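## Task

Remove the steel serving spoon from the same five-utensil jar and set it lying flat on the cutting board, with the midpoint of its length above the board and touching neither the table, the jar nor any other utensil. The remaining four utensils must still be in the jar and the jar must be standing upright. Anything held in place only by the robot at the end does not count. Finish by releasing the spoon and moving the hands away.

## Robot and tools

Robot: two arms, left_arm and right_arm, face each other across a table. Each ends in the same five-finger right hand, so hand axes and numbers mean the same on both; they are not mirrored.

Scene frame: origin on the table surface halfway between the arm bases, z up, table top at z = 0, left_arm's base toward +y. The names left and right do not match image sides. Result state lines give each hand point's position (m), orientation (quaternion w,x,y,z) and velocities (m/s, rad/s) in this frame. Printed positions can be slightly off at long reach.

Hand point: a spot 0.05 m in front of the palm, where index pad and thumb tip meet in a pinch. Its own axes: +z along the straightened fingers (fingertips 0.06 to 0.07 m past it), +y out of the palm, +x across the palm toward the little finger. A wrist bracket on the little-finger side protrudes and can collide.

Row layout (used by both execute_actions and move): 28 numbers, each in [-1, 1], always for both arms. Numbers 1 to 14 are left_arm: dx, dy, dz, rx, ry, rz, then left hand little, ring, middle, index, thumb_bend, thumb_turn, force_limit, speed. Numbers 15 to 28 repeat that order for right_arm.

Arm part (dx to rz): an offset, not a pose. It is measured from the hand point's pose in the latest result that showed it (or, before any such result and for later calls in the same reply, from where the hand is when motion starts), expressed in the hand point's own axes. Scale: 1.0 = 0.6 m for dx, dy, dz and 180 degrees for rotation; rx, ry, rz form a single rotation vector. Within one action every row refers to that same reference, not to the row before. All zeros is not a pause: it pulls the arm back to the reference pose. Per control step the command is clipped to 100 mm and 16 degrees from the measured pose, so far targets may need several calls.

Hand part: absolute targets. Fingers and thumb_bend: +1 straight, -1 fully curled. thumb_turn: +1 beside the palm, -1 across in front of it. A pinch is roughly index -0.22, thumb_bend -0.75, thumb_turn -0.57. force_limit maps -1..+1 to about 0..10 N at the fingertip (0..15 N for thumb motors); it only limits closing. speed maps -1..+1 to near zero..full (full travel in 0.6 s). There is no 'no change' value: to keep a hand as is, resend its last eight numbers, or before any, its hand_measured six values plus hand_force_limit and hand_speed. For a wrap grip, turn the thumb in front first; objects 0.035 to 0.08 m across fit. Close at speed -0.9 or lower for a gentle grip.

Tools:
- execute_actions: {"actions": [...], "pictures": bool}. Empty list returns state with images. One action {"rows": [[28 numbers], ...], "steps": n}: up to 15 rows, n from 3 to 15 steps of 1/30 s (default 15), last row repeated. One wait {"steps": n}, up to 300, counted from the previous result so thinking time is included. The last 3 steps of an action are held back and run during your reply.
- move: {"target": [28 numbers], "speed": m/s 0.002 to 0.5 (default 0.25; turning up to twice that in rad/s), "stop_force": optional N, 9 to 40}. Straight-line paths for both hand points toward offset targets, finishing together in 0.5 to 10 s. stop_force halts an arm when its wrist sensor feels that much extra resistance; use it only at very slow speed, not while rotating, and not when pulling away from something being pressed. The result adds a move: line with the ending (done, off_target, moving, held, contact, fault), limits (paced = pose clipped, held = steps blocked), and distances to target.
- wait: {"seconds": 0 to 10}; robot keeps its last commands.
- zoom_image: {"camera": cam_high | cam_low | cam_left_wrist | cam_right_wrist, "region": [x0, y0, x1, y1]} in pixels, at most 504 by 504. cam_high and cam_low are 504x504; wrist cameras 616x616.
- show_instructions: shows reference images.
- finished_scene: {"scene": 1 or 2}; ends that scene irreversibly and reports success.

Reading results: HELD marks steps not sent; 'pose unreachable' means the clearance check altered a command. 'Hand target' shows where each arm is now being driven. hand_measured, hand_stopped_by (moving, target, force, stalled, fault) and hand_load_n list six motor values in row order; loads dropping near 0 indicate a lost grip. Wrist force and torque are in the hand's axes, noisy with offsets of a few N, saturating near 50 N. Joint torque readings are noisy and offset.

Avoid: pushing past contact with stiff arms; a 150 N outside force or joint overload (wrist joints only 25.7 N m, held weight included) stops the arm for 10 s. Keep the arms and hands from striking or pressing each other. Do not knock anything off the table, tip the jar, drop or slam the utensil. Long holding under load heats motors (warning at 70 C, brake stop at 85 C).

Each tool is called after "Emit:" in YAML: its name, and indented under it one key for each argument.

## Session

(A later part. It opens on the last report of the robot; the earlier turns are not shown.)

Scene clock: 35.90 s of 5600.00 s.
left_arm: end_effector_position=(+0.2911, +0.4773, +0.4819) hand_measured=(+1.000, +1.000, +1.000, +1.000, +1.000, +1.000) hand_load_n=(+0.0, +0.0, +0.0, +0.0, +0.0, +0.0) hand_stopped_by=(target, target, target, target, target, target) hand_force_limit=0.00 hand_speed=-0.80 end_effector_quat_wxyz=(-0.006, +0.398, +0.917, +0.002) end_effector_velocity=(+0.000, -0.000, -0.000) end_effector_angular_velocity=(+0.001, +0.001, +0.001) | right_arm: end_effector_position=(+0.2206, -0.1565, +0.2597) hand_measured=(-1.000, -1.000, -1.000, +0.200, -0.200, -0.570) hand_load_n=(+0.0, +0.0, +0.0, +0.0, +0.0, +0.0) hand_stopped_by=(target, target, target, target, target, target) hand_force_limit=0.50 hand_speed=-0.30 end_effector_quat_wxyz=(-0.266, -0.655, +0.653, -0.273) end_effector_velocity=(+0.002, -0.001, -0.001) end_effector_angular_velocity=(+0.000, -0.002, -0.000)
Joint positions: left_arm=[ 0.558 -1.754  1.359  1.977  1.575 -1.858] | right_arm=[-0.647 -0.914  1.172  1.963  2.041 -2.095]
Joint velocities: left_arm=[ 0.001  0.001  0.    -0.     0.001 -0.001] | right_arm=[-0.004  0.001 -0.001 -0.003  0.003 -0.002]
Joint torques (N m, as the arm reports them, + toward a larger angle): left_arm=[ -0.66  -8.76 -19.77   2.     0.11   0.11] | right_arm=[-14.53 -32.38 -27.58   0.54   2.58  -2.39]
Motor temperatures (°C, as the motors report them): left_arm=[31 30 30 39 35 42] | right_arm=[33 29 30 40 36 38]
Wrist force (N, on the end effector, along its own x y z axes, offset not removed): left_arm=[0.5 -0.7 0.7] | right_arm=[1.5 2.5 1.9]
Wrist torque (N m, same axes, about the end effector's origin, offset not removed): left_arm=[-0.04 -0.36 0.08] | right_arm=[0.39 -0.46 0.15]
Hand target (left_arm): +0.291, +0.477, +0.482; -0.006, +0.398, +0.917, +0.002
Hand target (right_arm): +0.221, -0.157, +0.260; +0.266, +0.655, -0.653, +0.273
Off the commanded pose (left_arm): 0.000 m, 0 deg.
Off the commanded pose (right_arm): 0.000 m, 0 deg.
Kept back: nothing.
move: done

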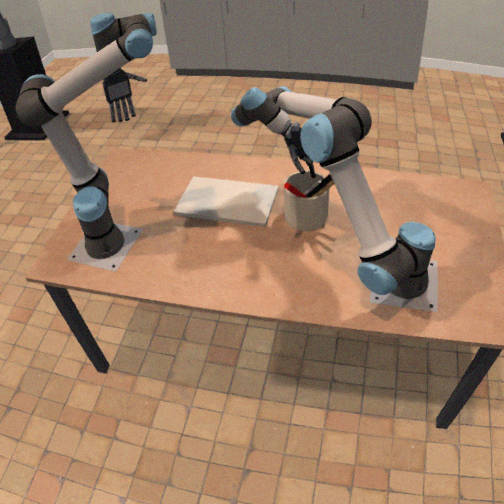

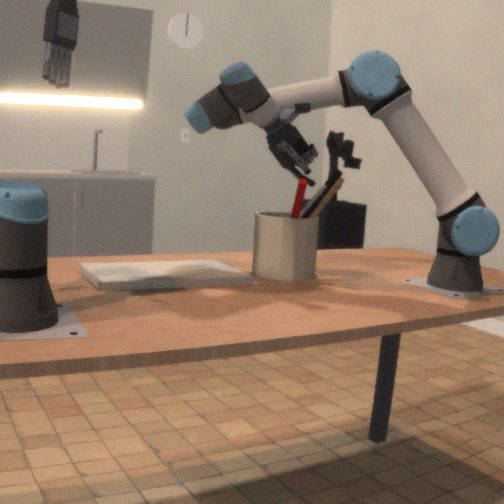

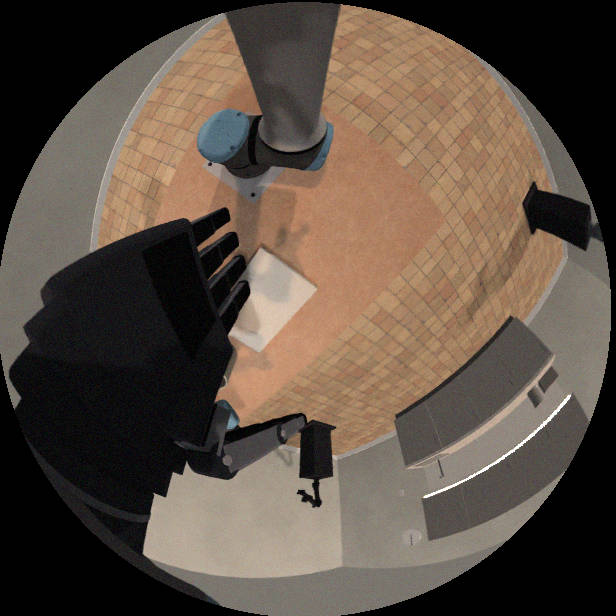

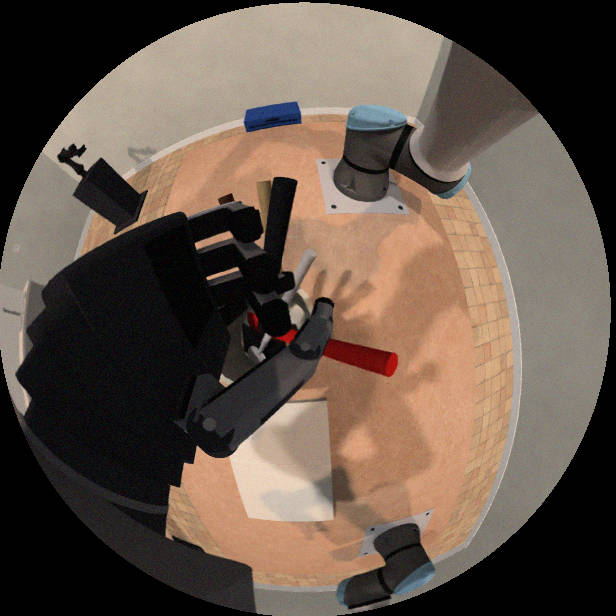

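Emit:
move:
  target: [0,0,0,0,0,0,1,1,1,1,1,1,0,-0.8,0.03,0,0.05,0,0,0,-1,-1,-1,0.2,-0.2,-0.57,0.5,-0.3]
  speed: 0.02
  stop_force: 10

Emit:
zoom_image:
  camera: "cam_right_wrist"
  region: [150,150,450,450]

Emit:
zoom_image:
  camera: "cam_high"
  region: [230,90,400,240]

Emit:
zoom_image:
  camera: "cam_low"
  region: [200,80,390,290]

Scene clock: 38.20 s of 5600.00 s.
left_arm: end_effector_position=(+0.2911, +0.4773, +0.4819) hand_measured=(+1.000, +1.000, +1.000, +1.000, +1.000, +1.000) hand_load_n=(+0.0, +0.0, +0.0, +0.0, +0.0, +0.0) hand_stopped_by=(target, target, target, target, target, target) hand_force_limit=0.00 hand_speed=-0.80 end_effector_quat_wxyz=(-0.006, +0.398, +0.917, +0.002) end_effector_velocity=(-0.000, +0.000, -0.000) end_effector_angular_velocity=(+0.000, +0.001, -0.000) | right_arm: end_effector_position=(+0.2208, -0.1900, +0.2511) hand_measured=(-1.000, -1.000, -1.000, +0.200, -0.200, -0.570) hand_load_n=(+0.0, +0.0, +0.0, -1.5, +0.0, +0.0) hand_stopped_by=(target, target, target, target, target, target) hand_force_limit=0.50 hand_speed=-0.30 end_effector_quat_wxyz=(-0.266, -0.655, +0.653, -0.273) end_effector_velocity=(+0.000, -0.003, -0.001) end_effector_angular_velocity=(+0.000, -0.001, -0.001)
Joint positions: left_arm=[ 0.558 -1.754  1.359  1.977  1.575 -1.858] | right_arm=[-0.687 -0.98   1.301  1.883  2.065 -2.132]
Joint velocities: left_arm=[ 0.001 -0.     0.001  0.     0.     0.001] | right_arm=[-0.004 -0.005  0.01  -0.007  0.002 -0.002]
Joint torques (N m, as the arm reports them, + toward a larger angle): left_arm=[ -0.64  -9.27 -20.05   2.03   0.15   0.11] | right_arm=[-12.77 -50.77  -7.77   0.4    2.81  -2.26]
Motor temperatures (°C, as the motors report them): left_arm=[31 30 30 39 35 42] | right_arm=[33 29 30 40 36 38]
Wrist force (N, on the end effector, along its own x y z axes, offset not removed): left_arm=[-0.1 -2.1 0.5] | right_arm=[0.3 3.8 -0.7]
Wrist torque (N m, same axes, about the end effector's origin, offset not removed): left_arm=[-0.33 -0.23 0.02] | right_arm=[0.78 -0.42 0.07]
Hand target (left_arm): +0.291, +0.477, +0.482; -0.006, +0.398, +0.917, +0.002
Hand target (right_arm): +0.221, -0.190, +0.251; +0.266, +0.655, -0.653, +0.273
Off the commanded pose (left_arm): 0.000 m, 0 deg.
Off the commanded pose (right_arm): 0.000 m, 0 deg.
Kept back: nothing.
move: done

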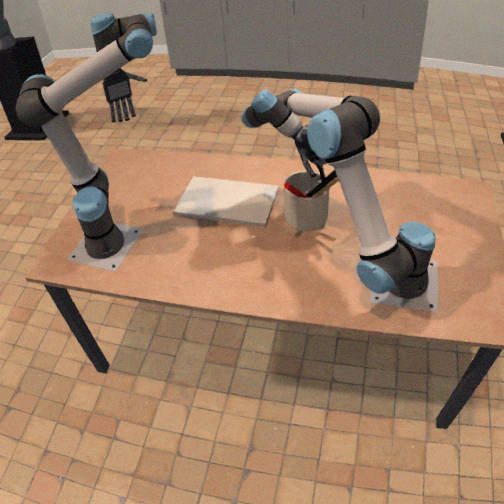

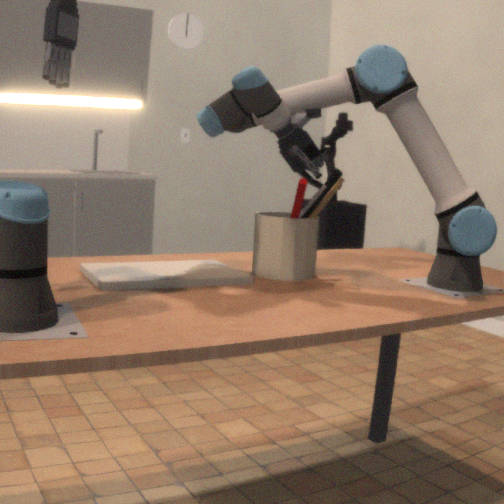

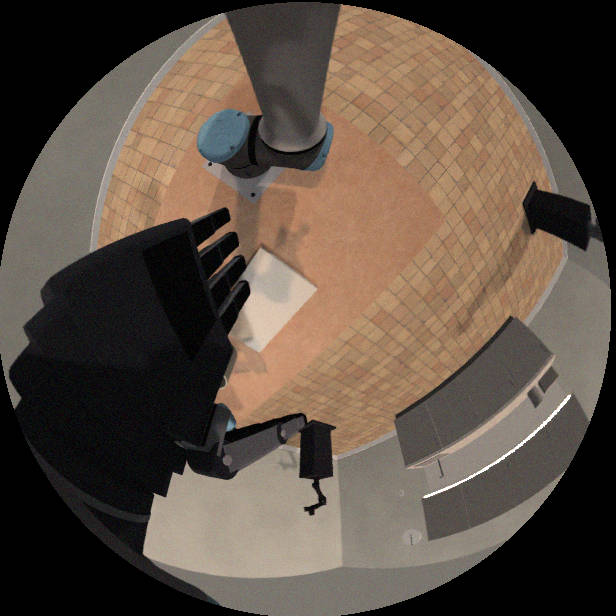

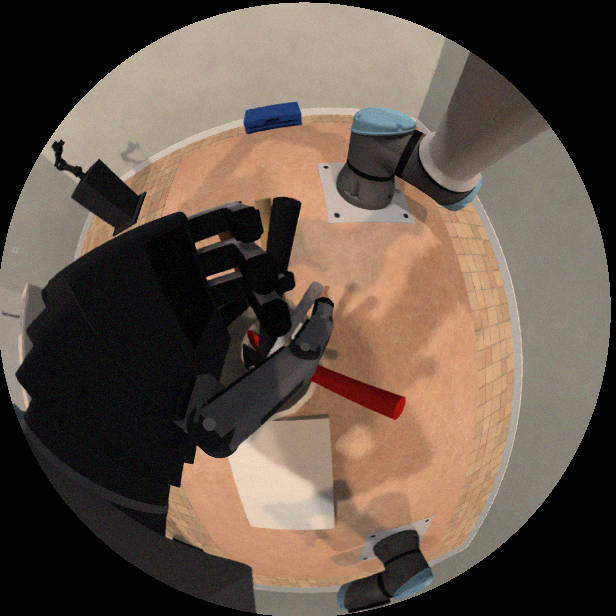

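Region (150, 150, 450, 450) of cam_right_wrist's 616x616 image, scaled by 1.680, with more detail than that image has.

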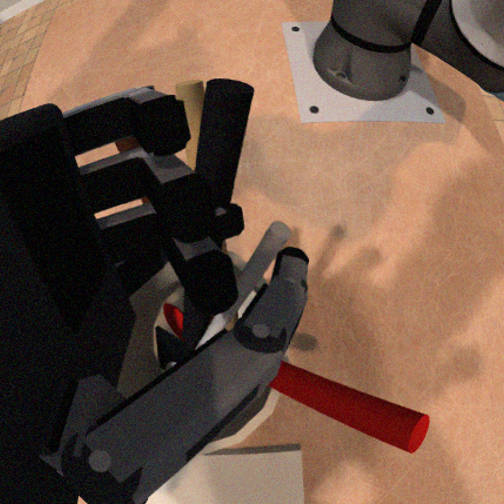

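Region (230, 90, 400, 240) of cam_high's 504x504 image, scaled by 2.965, with more detail than that image has; it fills the top 445 rows of this view, and the rest is white.

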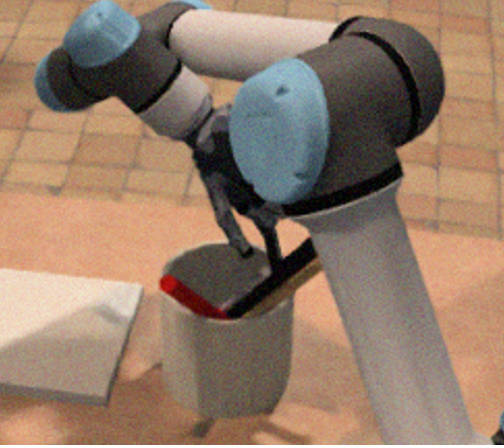

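Region (200, 80, 390, 290) of cam_low's 504x504 image, scaled by 2.400, with more detail than that image has; it fills the left 456 columns of this view, and the rest is white.

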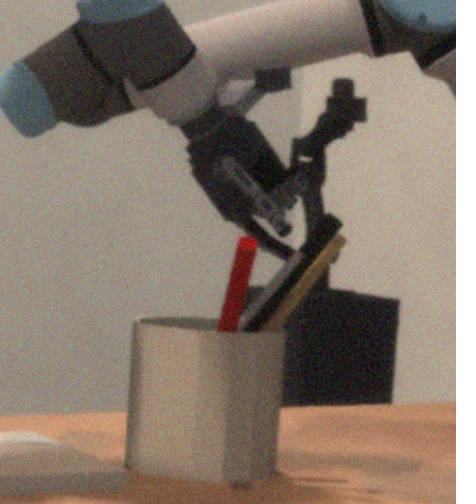

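Emit:
move:
  target: [0,0,0,0,0,0,1,1,1,1,1,1,0,-0.8,0.015,0,0.045,0,0,0,-1,-1,-1,0.2,-0.2,-0.57,0.5,-0.3]
  speed: 0.015
  stop_force: 9

Emit:
zoom_image:
  camera: "cam_right_wrist"
  region: [150,150,450,450]

Emit:
zoom_image:
  camera: "cam_high"
  region: [230,90,400,240]

Emit:
zoom_image:
  camera: "cam_low"
  region: [200,80,390,290]

Scene clock: 40.60 s of 5600.00 s.
left_arm: end_effector_position=(+0.2911, +0.4773, +0.4819) hand_measured=(+1.000, +1.000, +1.000, +1.000, +1.000, +1.000) hand_load_n=(+0.0, +0.0, +0.0, +0.0, +0.0, +0.0) hand_stopped_by=(target, target, target, target, target, target) hand_force_limit=0.00 hand_speed=-0.80 end_effector_quat_wxyz=(-0.006, +0.398, +0.917, +0.002) end_effector_velocity=(-0.000, -0.000, +0.000) end_effector_angular_velocity=(+0.001, +0.000, -0.001) | right_arm: end_effector_position=(+0.2210, -0.2151, +0.2385) hand_measured=(-1.000, -1.000, -1.000, +0.200, -0.200, -0.570) hand_load_n=(+0.0, +0.0, +0.0, -2.5, +0.0, +0.0) hand_stopped_by=(target, target, target, target, target, target) hand_force_limit=0.50 hand_speed=-0.30 end_effector_quat_wxyz=(-0.266, -0.655, +0.653, -0.273) end_effector_velocity=(-0.000, -0.002, -0.001) end_effector_angular_velocity=(+0.001, +0.000, +0.000)
Joint positions: left_arm=[ 0.558 -1.754  1.359  1.977  1.575 -1.858] | right_arm=[-0.72  -1.021  1.397  1.813  2.085 -2.162]
Joint velocities: left_arm=[-0.001  0.     0.     0.001 -0.001 -0.   ] | right_arm=[-0.003 -0.004  0.009 -0.007  0.001 -0.003]
Joint torques (N m, as the arm reports them, + toward a larger angle): left_arm=[ -0.74  -9.   -19.8    2.06   0.06   0.16] | right_arm=[-15.27 -47.74  -5.39   0.26   3.51  -2.04]
Motor temperatures (°C, as the motors report them): left_arm=[31 30 30 39 35 42] | right_arm=[33 29 30 40 36 38]
Wrist force (N, on the end effector, along its own x y z axes, offset not removed): left_arm=[0.1 -2.0 0.2] | right_arm=[2.1 1.9 -3.7]
Wrist torque (N m, same axes, about the end effector's origin, offset not removed): left_arm=[-0.36 -0.23 0.05] | right_arm=[0.41 -0.56 0.15]
Hand target (left_arm): +0.291, +0.477, +0.482; -0.006, +0.398, +0.917, +0.002
Hand target (right_arm): +0.221, -0.215, +0.238; +0.266, +0.655, -0.653, +0.273
Off the commanded pose (left_arm): 0.000 m, 0 deg.
Off the commanded pose (right_arm): 0.000 m, 0 deg.
Kept back: nothing.
move: done

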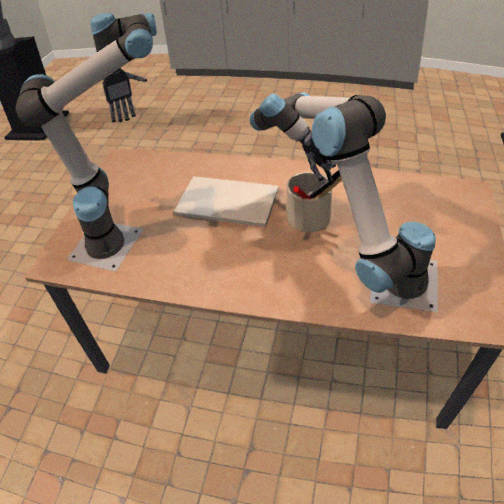

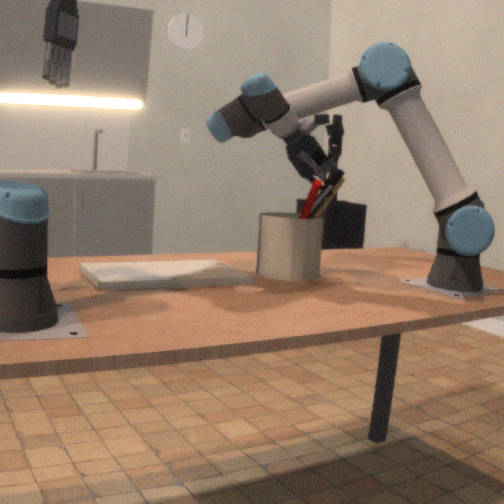

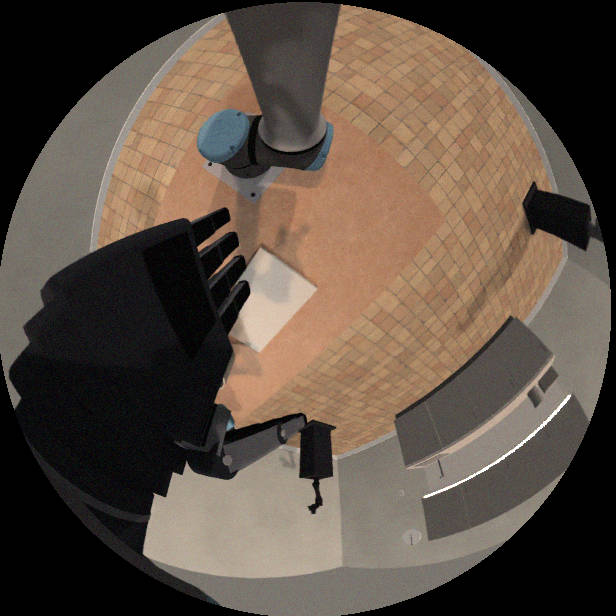

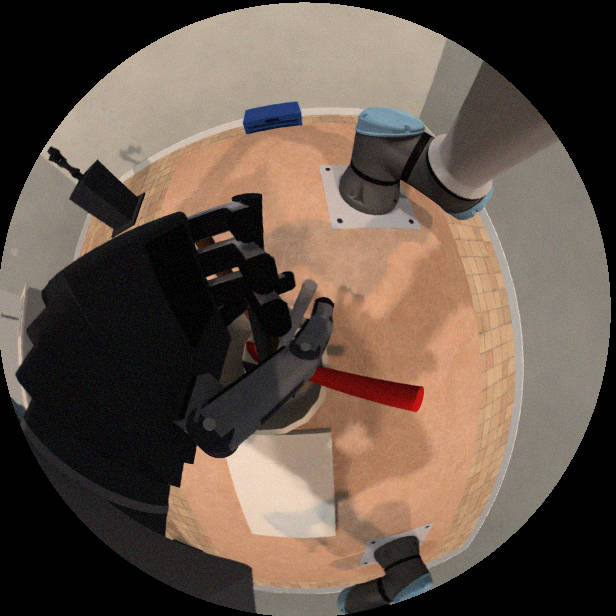

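Region (150, 150, 450, 450) of cam_right_wrist's 616x616 image, scaled by 1.680, with more detail than that image has.

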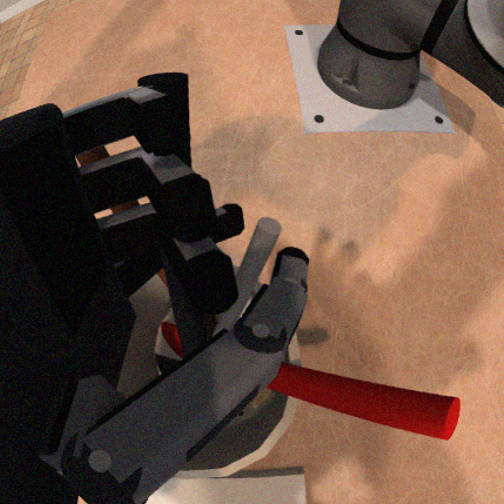

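Region (230, 90, 400, 240) of cam_high's 504x504 image, scaled by 2.965, with more detail than that image has; it fills the top 445 rows of this view, and the rest is white.

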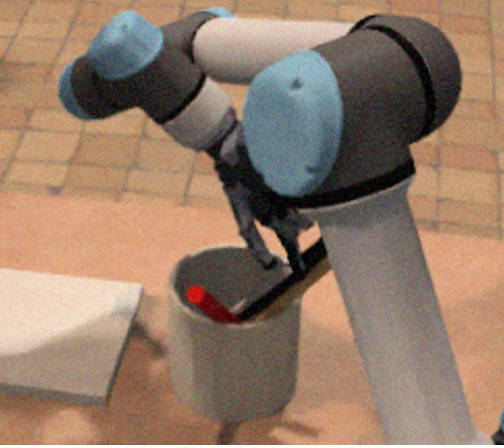

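Region (200, 80, 390, 290) of cam_low's 504x504 image, scaled by 2.400, with more detail than that image has; it fills the left 456 columns of this view, and the rest is white.

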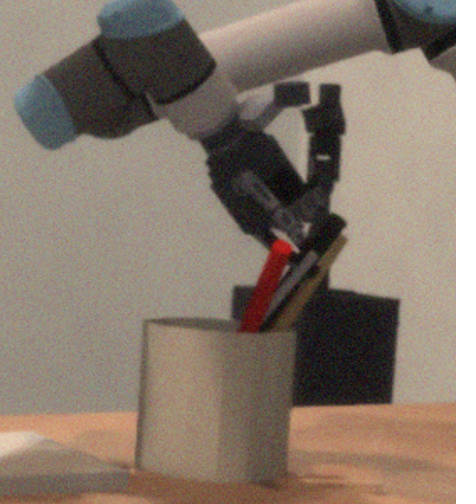

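Emit:
execute_actions:
  actions:
    - {"rows":[[0,0,0,0,0,0,1,1,1,1,1,1,0,-0.8,0,0,0,0,0,0,-1,-1,-1,-0.5,-0.8,-0.57,0.5,-0.7]],"steps":15}

Emit:
wait:
  seconds: 1.5

Emit:
zoom_image:
  camera: "cam_right_wrist"
  region: [150,150,450,450]

Emit:
zoom_image:
  camera: "cam_low"
  region: [200,80,390,290]

Scene clock: 41.17 s of 5600.00 s.
left_arm: end_effector_position=(+0.2911, +0.4773, +0.4819) hand_measured=(+1.000, +1.000, +1.000, +1.000, +1.000, +1.000) hand_load_n=(+0.0, +0.0, +0.0, +0.0, +0.0, +0.0) hand_stopped_by=(target, target, target, target, target, target) hand_force_limit=0.00 hand_speed=-0.80 end_effector_quat_wxyz=(-0.006, +0.398, +0.917, +0.002) end_effector_velocity=(-0.000, +0.001, +0.000) end_effector_angular_velocity=(-0.002, -0.001, +0.001) | right_arm: end_effector_position=(+0.2212, -0.2153, +0.2385) hand_measured=(-1.000, -1.000, -1.000, +0.052, -0.294, -0.570) hand_load_n=(+0.0, +0.0, +0.0, +0.0, +0.0, +0.0) hand_stopped_by=(target, target, target, moving, moving, target) hand_force_limit=0.50 hand_speed=-0.70 end_effector_quat_wxyz=(-0.266, -0.654, +0.653, -0.273) end_effector_velocity=(+0.001, -0.000, +0.000) end_effector_angular_velocity=(-0.002, -0.002, -0.002)
Joint positions: left_arm=[ 0.558 -1.754  1.359  1.977  1.575 -1.858] | right_arm=[-0.72  -1.021  1.398  1.812  2.085 -2.163]
Joint velocities: left_arm=[ 0.001 -0.002  0.    -0.    -0.001 -0.001] | right_arm=[-0.001  0.001 -0.001  0.001  0.001  0.003]
Joint torques (N m, as the arm reports them, + toward a larger angle): left_arm=[ -0.83  -9.26 -19.74   1.89   0.11   0.11] | right_arm=[ 13.78 -28.   -28.93   5.8   -0.7    2.5 ]
Motor temperatures (°C, as the motors report them): left_arm=[31 30 30 39 35 42] | right_arm=[33 29 30 40 36 38]
Wrist force (N, on the end effector, along its own x y z axes, offset not removed): left_arm=[-0.4 -0.9 0.3] | right_arm=[1.9 2.5 3.1]
Wrist torque (N m, same axes, about the end effector's origin, offset not removed): left_arm=[-0.17 -0.20 -0.01] | right_arm=[0.46 -0.57 0.12]
Steps of this call (steps 1 to 5: nothing new was sent; steps 6 to 17: the first 12 steps of this action). Readings (end_effector_position | what the end effector reports):
6: left_arm (+0.2911, +0.4773, +0.4819) | right_arm (+0.2210, -0.2154, +0.2383) | left_arm hand_measured=(+1.000, +1.000, +1.000, +1.000, +1.000, +1.000) hand_load_n=(+0.0, +0.0, +0.0, +0.0, +0.0, +0.0) hand_stopped_by=(target, target, target, target, target, target) hand_force_limit=0.00 hand_speed=-0.80 | right_arm hand_measured=(-1.000, -1.000, -1.000, +0.200, -0.200, -0.570) hand_load_n=(+0.0, +0.0, +0.0, -3.0, +0.0, +0.0) hand_stopped_by=(target, target, target, moving, moving, target) hand_force_limit=0.50 hand_speed=-0.70
7: left_arm (+0.2911, +0.4773, +0.4819) | right_arm (+0.2210, -0.2154, +0.2383) | left_arm hand_measured=(+1.000, +1.000, +1.000, +1.000, +1.000, +1.000) hand_load_n=(+0.0, +0.0, +0.0, +0.0, +0.0, +0.0) hand_stopped_by=(target, target, target, target, target, target) hand_force_limit=0.00 hand_speed=-0.80 | right_arm hand_measured=(-1.000, -1.000, -1.000, +0.200, -0.200, -0.570) hand_load_n=(+0.0, +0.0, +0.0, -3.0, +0.0, +0.0) hand_stopped_by=(target, target, target, moving, moving, target) hand_force_limit=0.50 hand_speed=-0.70
9: left_arm (+0.2911, +0.4773, +0.4819) | right_arm (+0.2210, -0.2154, +0.2383) | left_arm hand_measured=(+1.000, +1.000, +1.000, +1.000, +1.000, +1.000) hand_load_n=(+0.0, +0.0, +0.0, +0.0, +0.0, +0.0) hand_stopped_by=(target, target, target, target, target, target) hand_force_limit=0.00 hand_speed=-0.80 | right_arm hand_measured=(-1.000, -1.000, -1.000, +0.184, -0.210, -0.570) hand_load_n=(+0.0, +0.0, +0.0, -1.0, +0.0, +0.0) hand_stopped_by=(target, target, target, moving, moving, target) hand_force_limit=0.50 hand_speed=-0.70
13: left_arm (+0.2911, +0.4773, +0.4819) | right_arm (+0.2211, -0.2153, +0.2384) | left_arm hand_measured=(+1.000, +1.000, +1.000, +1.000, +1.000, +1.000) hand_load_n=(+0.0, +0.0, +0.0, +0.0, +0.0, +0.0) hand_stopped_by=(target, target, target, target, target, target) hand_force_limit=0.00 hand_speed=-0.80 | right_arm hand_measured=(-1.000, -1.000, -1.000, +0.118, -0.252, -0.570) hand_load_n=(+0.0, +0.0, +0.0, +0.0, +0.0, +0.0) hand_stopped_by=(target, target, target, moving, moving, target) hand_force_limit=0.50 hand_speed=-0.70
17: the state above

Scene clock: 42.77 s of 5600.00 s.
left_arm: end_effector_position=(+0.2911, +0.4773, +0.4819) hand_measured=(+1.000, +1.000, +1.000, +1.000, +1.000, +1.000) hand_load_n=(+0.0, +0.0, +0.0, +0.0, +0.0, +0.0) hand_stopped_by=(target, target, target, target, target, target) hand_force_limit=0.00 hand_speed=-0.80 end_effector_quat_wxyz=(-0.006, +0.398, +0.917, +0.002) end_effector_velocity=(+0.000, -0.000, -0.000) end_effector_angular_velocity=(+0.001, -0.001, -0.002) | right_arm: end_effector_position=(+0.2210, -0.2151, +0.2385) hand_measured=(-1.000, -1.000, -1.000, -0.272, -0.538, -0.570) hand_load_n=(+0.0, +0.0, +0.0, +11.0, +10.5, +0.0) hand_stopped_by=(target, target, target, force, force, target) hand_force_limit=0.50 hand_speed=-0.70 end_effector_quat_wxyz=(-0.266, -0.655, +0.653, -0.273) end_effector_velocity=(-0.000, +0.000, -0.000) end_effector_angular_velocity=(-0.000, +0.002, -0.000)
Joint positions: left_arm=[ 0.558 -1.754  1.359  1.977  1.575 -1.858] | right_arm=[-0.72  -1.021  1.397  1.813  2.085 -2.162]
Joint velocities: left_arm=[-0.     0.     0.    -0.    -0.001  0.001] | right_arm=[-0.     0.001  0.     0.    -0.001 -0.001]
Joint torques (N m, as the arm reports them, + toward a larger angle): left_arm=[ -1.14  -8.57 -19.88   2.12   0.1    0.11] | right_arm=[ 13.2  -27.32 -28.09   5.66  -1.05   2.23]
Motor temperatures (°C, as the motors report them): left_arm=[31 30 30 39 35 42] | right_arm=[33 29 30 40 36 38]
Wrist force (N, on the end effector, along its own x y z axes, offset not removed): left_arm=[0.0 -1.1 1.5] | right_arm=[1.0 2.4 4.0]
Wrist torque (N m, same axes, about the end effector's origin, offset not removed): left_arm=[-0.18 -0.23 0.11] | right_arm=[0.28 -0.44 -0.06]
Hand target (left_arm): +0.291, +0.477, +0.482; -0.006, +0.398, +0.917, +0.002
Hand target (right_arm): +0.221, -0.215, +0.238; +0.266, +0.655, -0.653, +0.273
Off the commanded pose (left_arm): 0.000 m, 0 deg.
Off the commanded pose (right_arm): 0.000 m, 0 deg.
Kept back: nothing.
Steps of this call (steps 1 to 3: the last 3 steps of your previous action; steps 4 to 48: nothing new was sent). Readings (end_effector_position | what the end effector reports):
1: left_arm (+0.2911, +0.4773, +0.4819) | right_arm (+0.2212, -0.2153, +0.2385) | left_arm hand_measured=(+1.000, +1.000, +1.000, +1.000, +1.000, +1.000) hand_load_n=(+0.0, +0.0, +0.0, +0.0, +0.0, +0.0) hand_stopped_by=(target, target, target, target, target, target) hand_force_limit=0.00 hand_speed=-0.80 | right_arm hand_measured=(-1.000, -1.000, -1.000, +0.034, -0.304, -0.570) hand_load_n=(+0.0, +0.0, +0.0, +0.5, +0.0, +0.0) hand_stopped_by=(target, target, target, moving, moving, target) hand_force_limit=0.50 hand_speed=-0.70
2: left_arm (+0.2911, +0.4773, +0.4819) | right_arm (+0.2212, -0.2152, +0.2385) | left_arm hand_measured=(+1.000, +1.000, +1.000, +1.000, +1.000, +1.000) hand_load_n=(+0.0, +0.0, +0.0, +0.0, +0.0, +0.0) hand_stopped_by=(target, target, target, target, target, target) hand_force_limit=0.00 hand_speed=-0.80 | right_arm hand_measured=(-1.000, -1.000, -1.000, +0.018, -0.314, -0.570) hand_load_n=(+0.0, +0.0, +0.0, +0.5, +0.0, +0.0) hand_stopped_by=(target, target, target, moving, moving, target) hand_force_limit=0.50 hand_speed=-0.70
4: left_arm (+0.2911, +0.4773, +0.4819) | right_arm (+0.2211, -0.2152, +0.2385) | left_arm hand_measured=(+1.000, +1.000, +1.000, +1.000, +1.000, +1.000) hand_load_n=(+0.0, +0.0, +0.0, +0.0, +0.0, +0.0) hand_stopped_by=(target, target, target, target, target, target) hand_force_limit=0.00 hand_speed=-0.80 | right_arm hand_measured=(-1.000, -1.000, -1.000, -0.016, -0.336, -0.570) hand_load_n=(+0.0, +0.0, +0.0, +0.5, +0.0, +0.0) hand_stopped_by=(target, target, target, moving, moving, target) hand_force_limit=0.50 hand_speed=-0.70
8: left_arm (+0.2911, +0.4773, +0.4819) | right_arm (+0.2211, -0.2152, +0.2385) | left_arm hand_measured=(+1.000, +1.000, +1.000, +1.000, +1.000, +1.000) hand_load_n=(+0.0, +0.0, +0.0, +0.0, +0.0, +0.0) hand_stopped_by=(target, target, target, target, target, target) hand_force_limit=0.00 hand_speed=-0.80 | right_arm hand_measured=(-1.000, -1.000, -1.000, -0.082, -0.378, -0.570) hand_load_n=(+0.0, +0.0, +0.0, +0.5, +0.0, +0.0) hand_stopped_by=(target, target, target, moving, moving, target) hand_force_limit=0.50 hand_speed=-0.70
48: the state above

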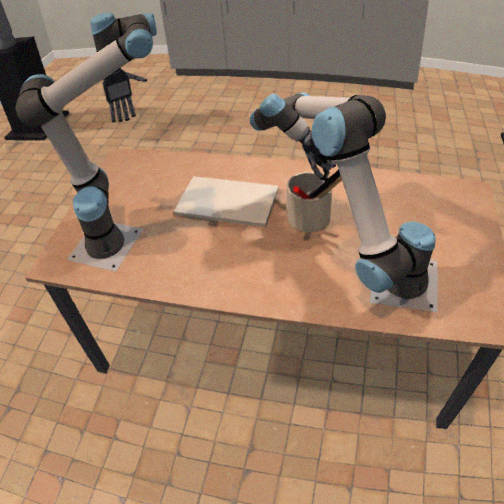

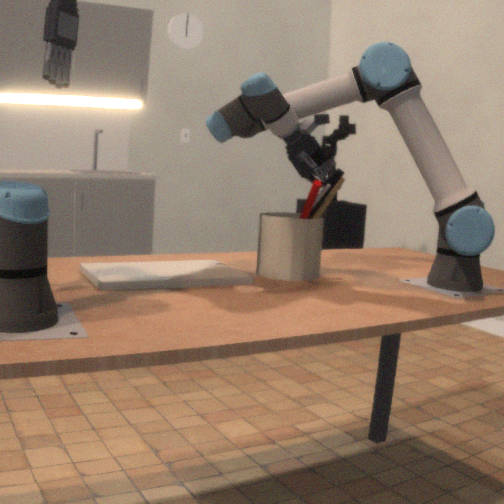

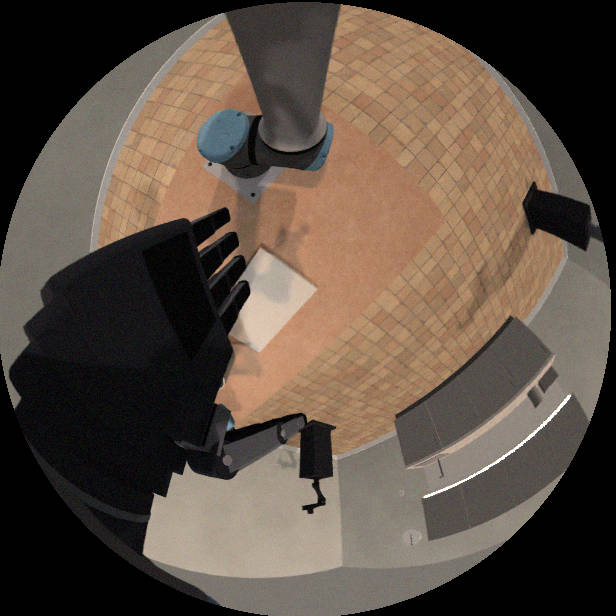

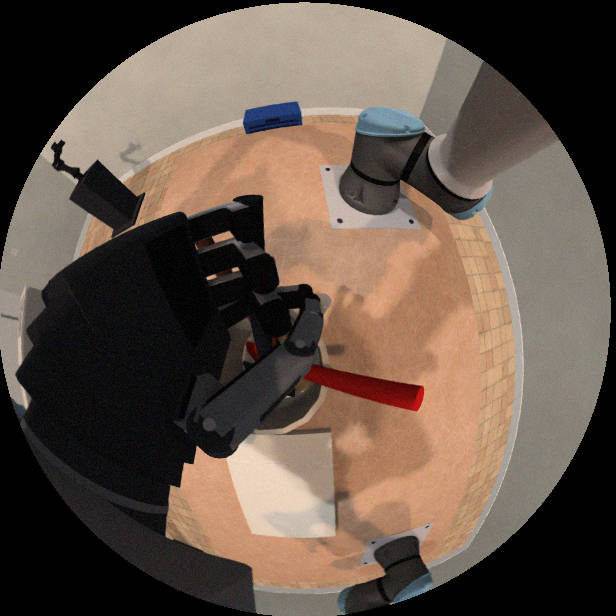

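Region (150, 150, 450, 450) of cam_right_wrist's 616x616 image, scaled by 1.680, with more detail than that image has.

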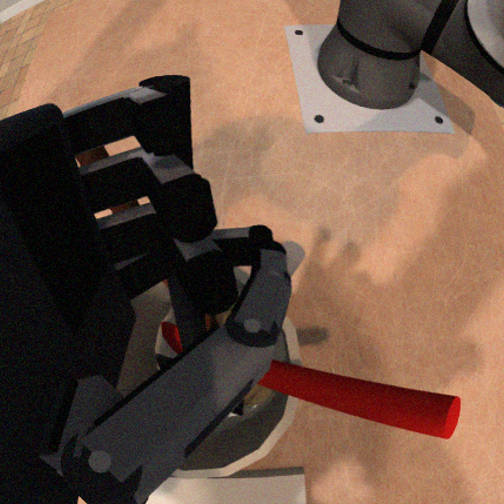

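Region (200, 80, 390, 290) of cam_low's 504x504 image, scaled by 2.400, with more detail than that image has; it fills the left 456 columns of this view, and the rest is white.

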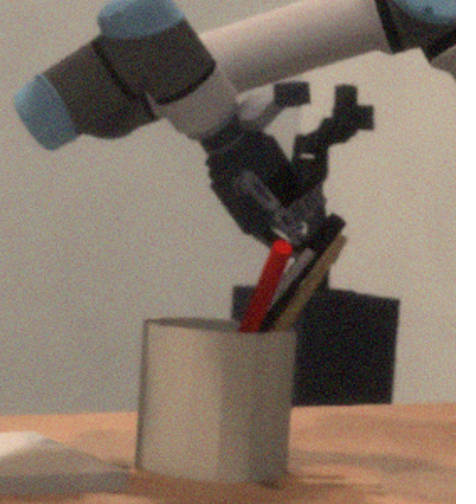

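Emit:
move:
  target: [0,0,0,0,0,0,1,1,1,1,1,1,0,-0.8,0.08,0,-0.03,0,0,0,-1,-1,-1,-0.5,-0.8,-0.57,0.5,-0.7]
  speed: 0.03

Emit:
zoom_image:
  camera: "cam_right_wrist"
  region: [150,150,450,450]

Emit:
zoom_image:
  camera: "cam_low"
  region: [200,80,390,290]

Scene clock: 45.10 s of 5600.00 s.
left_arm: end_effector_position=(+0.2911, +0.4773, +0.4819) hand_measured=(+1.000, +1.000, +1.000, +1.000, +1.000, +1.000) hand_load_n=(+0.0, +0.0, +0.0, +0.0, +0.0, +0.0) hand_stopped_by=(target, target, target, target, target, target) hand_force_limit=0.00 hand_speed=-0.80 end_effector_quat_wxyz=(-0.006, +0.398, +0.917, +0.002) end_effector_velocity=(+0.000, -0.000, -0.000) end_effector_angular_velocity=(+0.001, +0.001, -0.001) | right_arm: end_effector_position=(+0.2209, -0.2364, +0.2848) hand_measured=(-1.000, -1.000, -1.000, -0.272, -0.538, -0.570) hand_load_n=(+0.0, +0.0, +0.0, +11.0, +10.5, +0.0) hand_stopped_by=(target, target, target, force, force, target) hand_force_limit=0.50 hand_speed=-0.70 end_effector_quat_wxyz=(-0.266, -0.654, +0.653, -0.273) end_effector_velocity=(-0.000, -0.001, +0.002) end_effector_angular_velocity=(+0.000, +0.001, +0.000)
Joint positions: left_arm=[ 0.558 -1.754  1.359  1.977  1.575 -1.858] | right_arm=[-0.75  -1.1    1.393  1.882  2.102 -2.19 ]
Joint velocities: left_arm=[-0.     0.     0.001  0.    -0.     0.001] | right_arm=[-0.002 -0.004 -0.001  0.004  0.    -0.002]
Joint torques (N m, as the arm reports them, + toward a larger angle): left_arm=[ -0.76  -8.65 -19.92   2.05   0.12   0.22] | right_arm=[-12.76 -45.74 -28.28   6.02   2.99  -2.12]
Motor temperatures (°C, as the motors report them): left_arm=[31 30 30 39 35 42] | right_arm=[33 29 30 40 36 38]
Wrist force (N, on the end effector, along its own x y z axes, offset not removed): left_arm=[-0.1 -2.2 1.2] | right_arm=[0.3 3.7 1.6]
Wrist torque (N m, same axes, about the end effector's origin, offset not removed): left_arm=[-0.28 -0.21 0.00] | right_arm=[0.60 -0.26 0.08]
Hand target (left_arm): +0.291, +0.477, +0.482; -0.006, +0.398, +0.917, +0.002
Hand target (right_arm): +0.221, -0.237, +0.285; +0.266, +0.654, -0.653, +0.273
Off the commanded pose (left_arm): 0.000 m, 0 deg.
Off the commanded pose (right_arm): 0.000 m, 0 deg.
Kept back: nothing.
move: done

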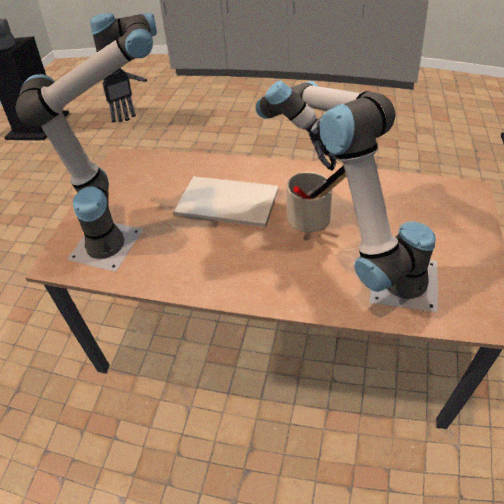

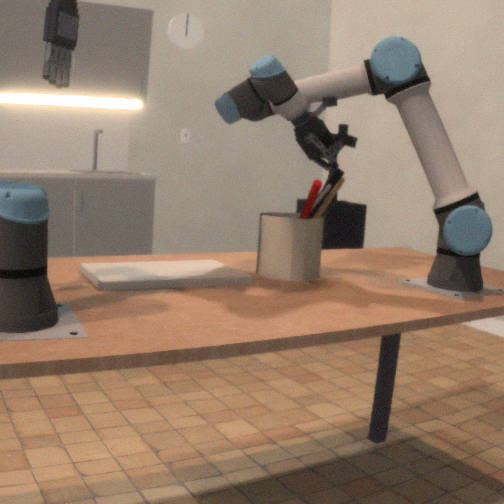

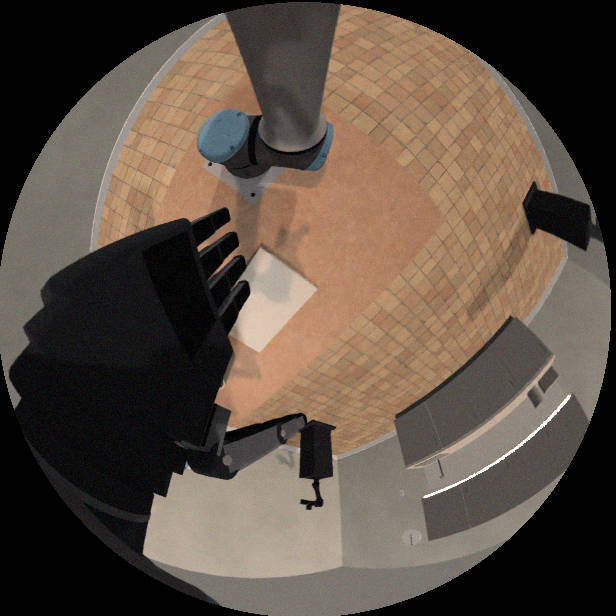

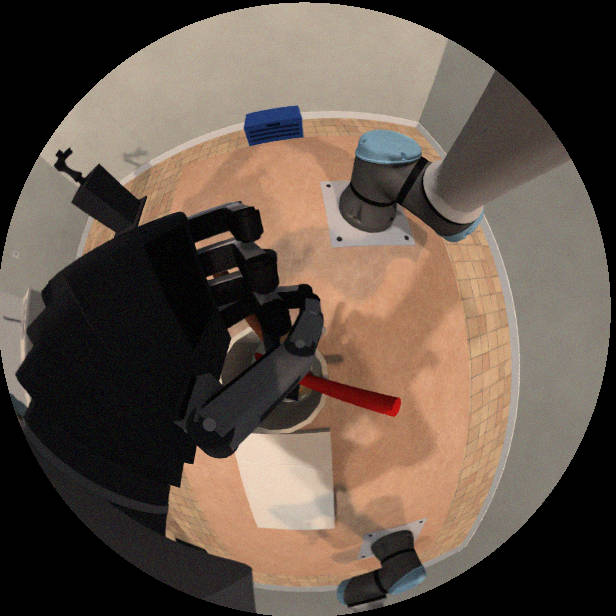

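Region (150, 150, 450, 450) of cam_right_wrist's 616x616 image, scaled by 1.680, with more detail than that image has.

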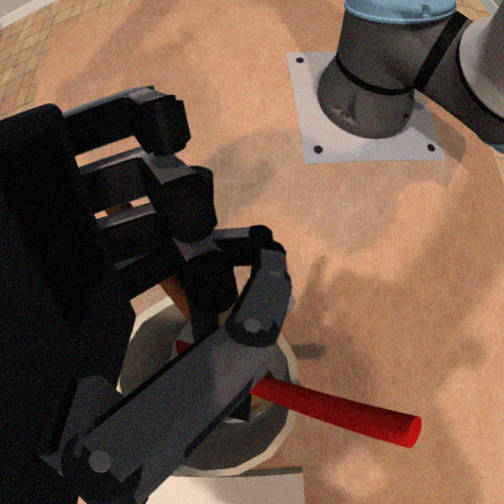

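Region (200, 80, 390, 290) of cam_low's 504x504 image, scaled by 2.400, with more detail than that image has; it fills the left 456 columns of this view, and the rest is white.

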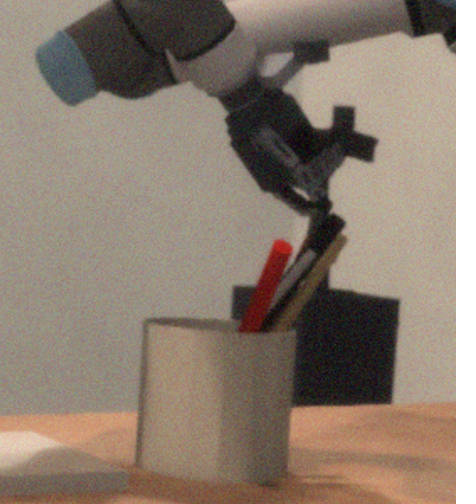

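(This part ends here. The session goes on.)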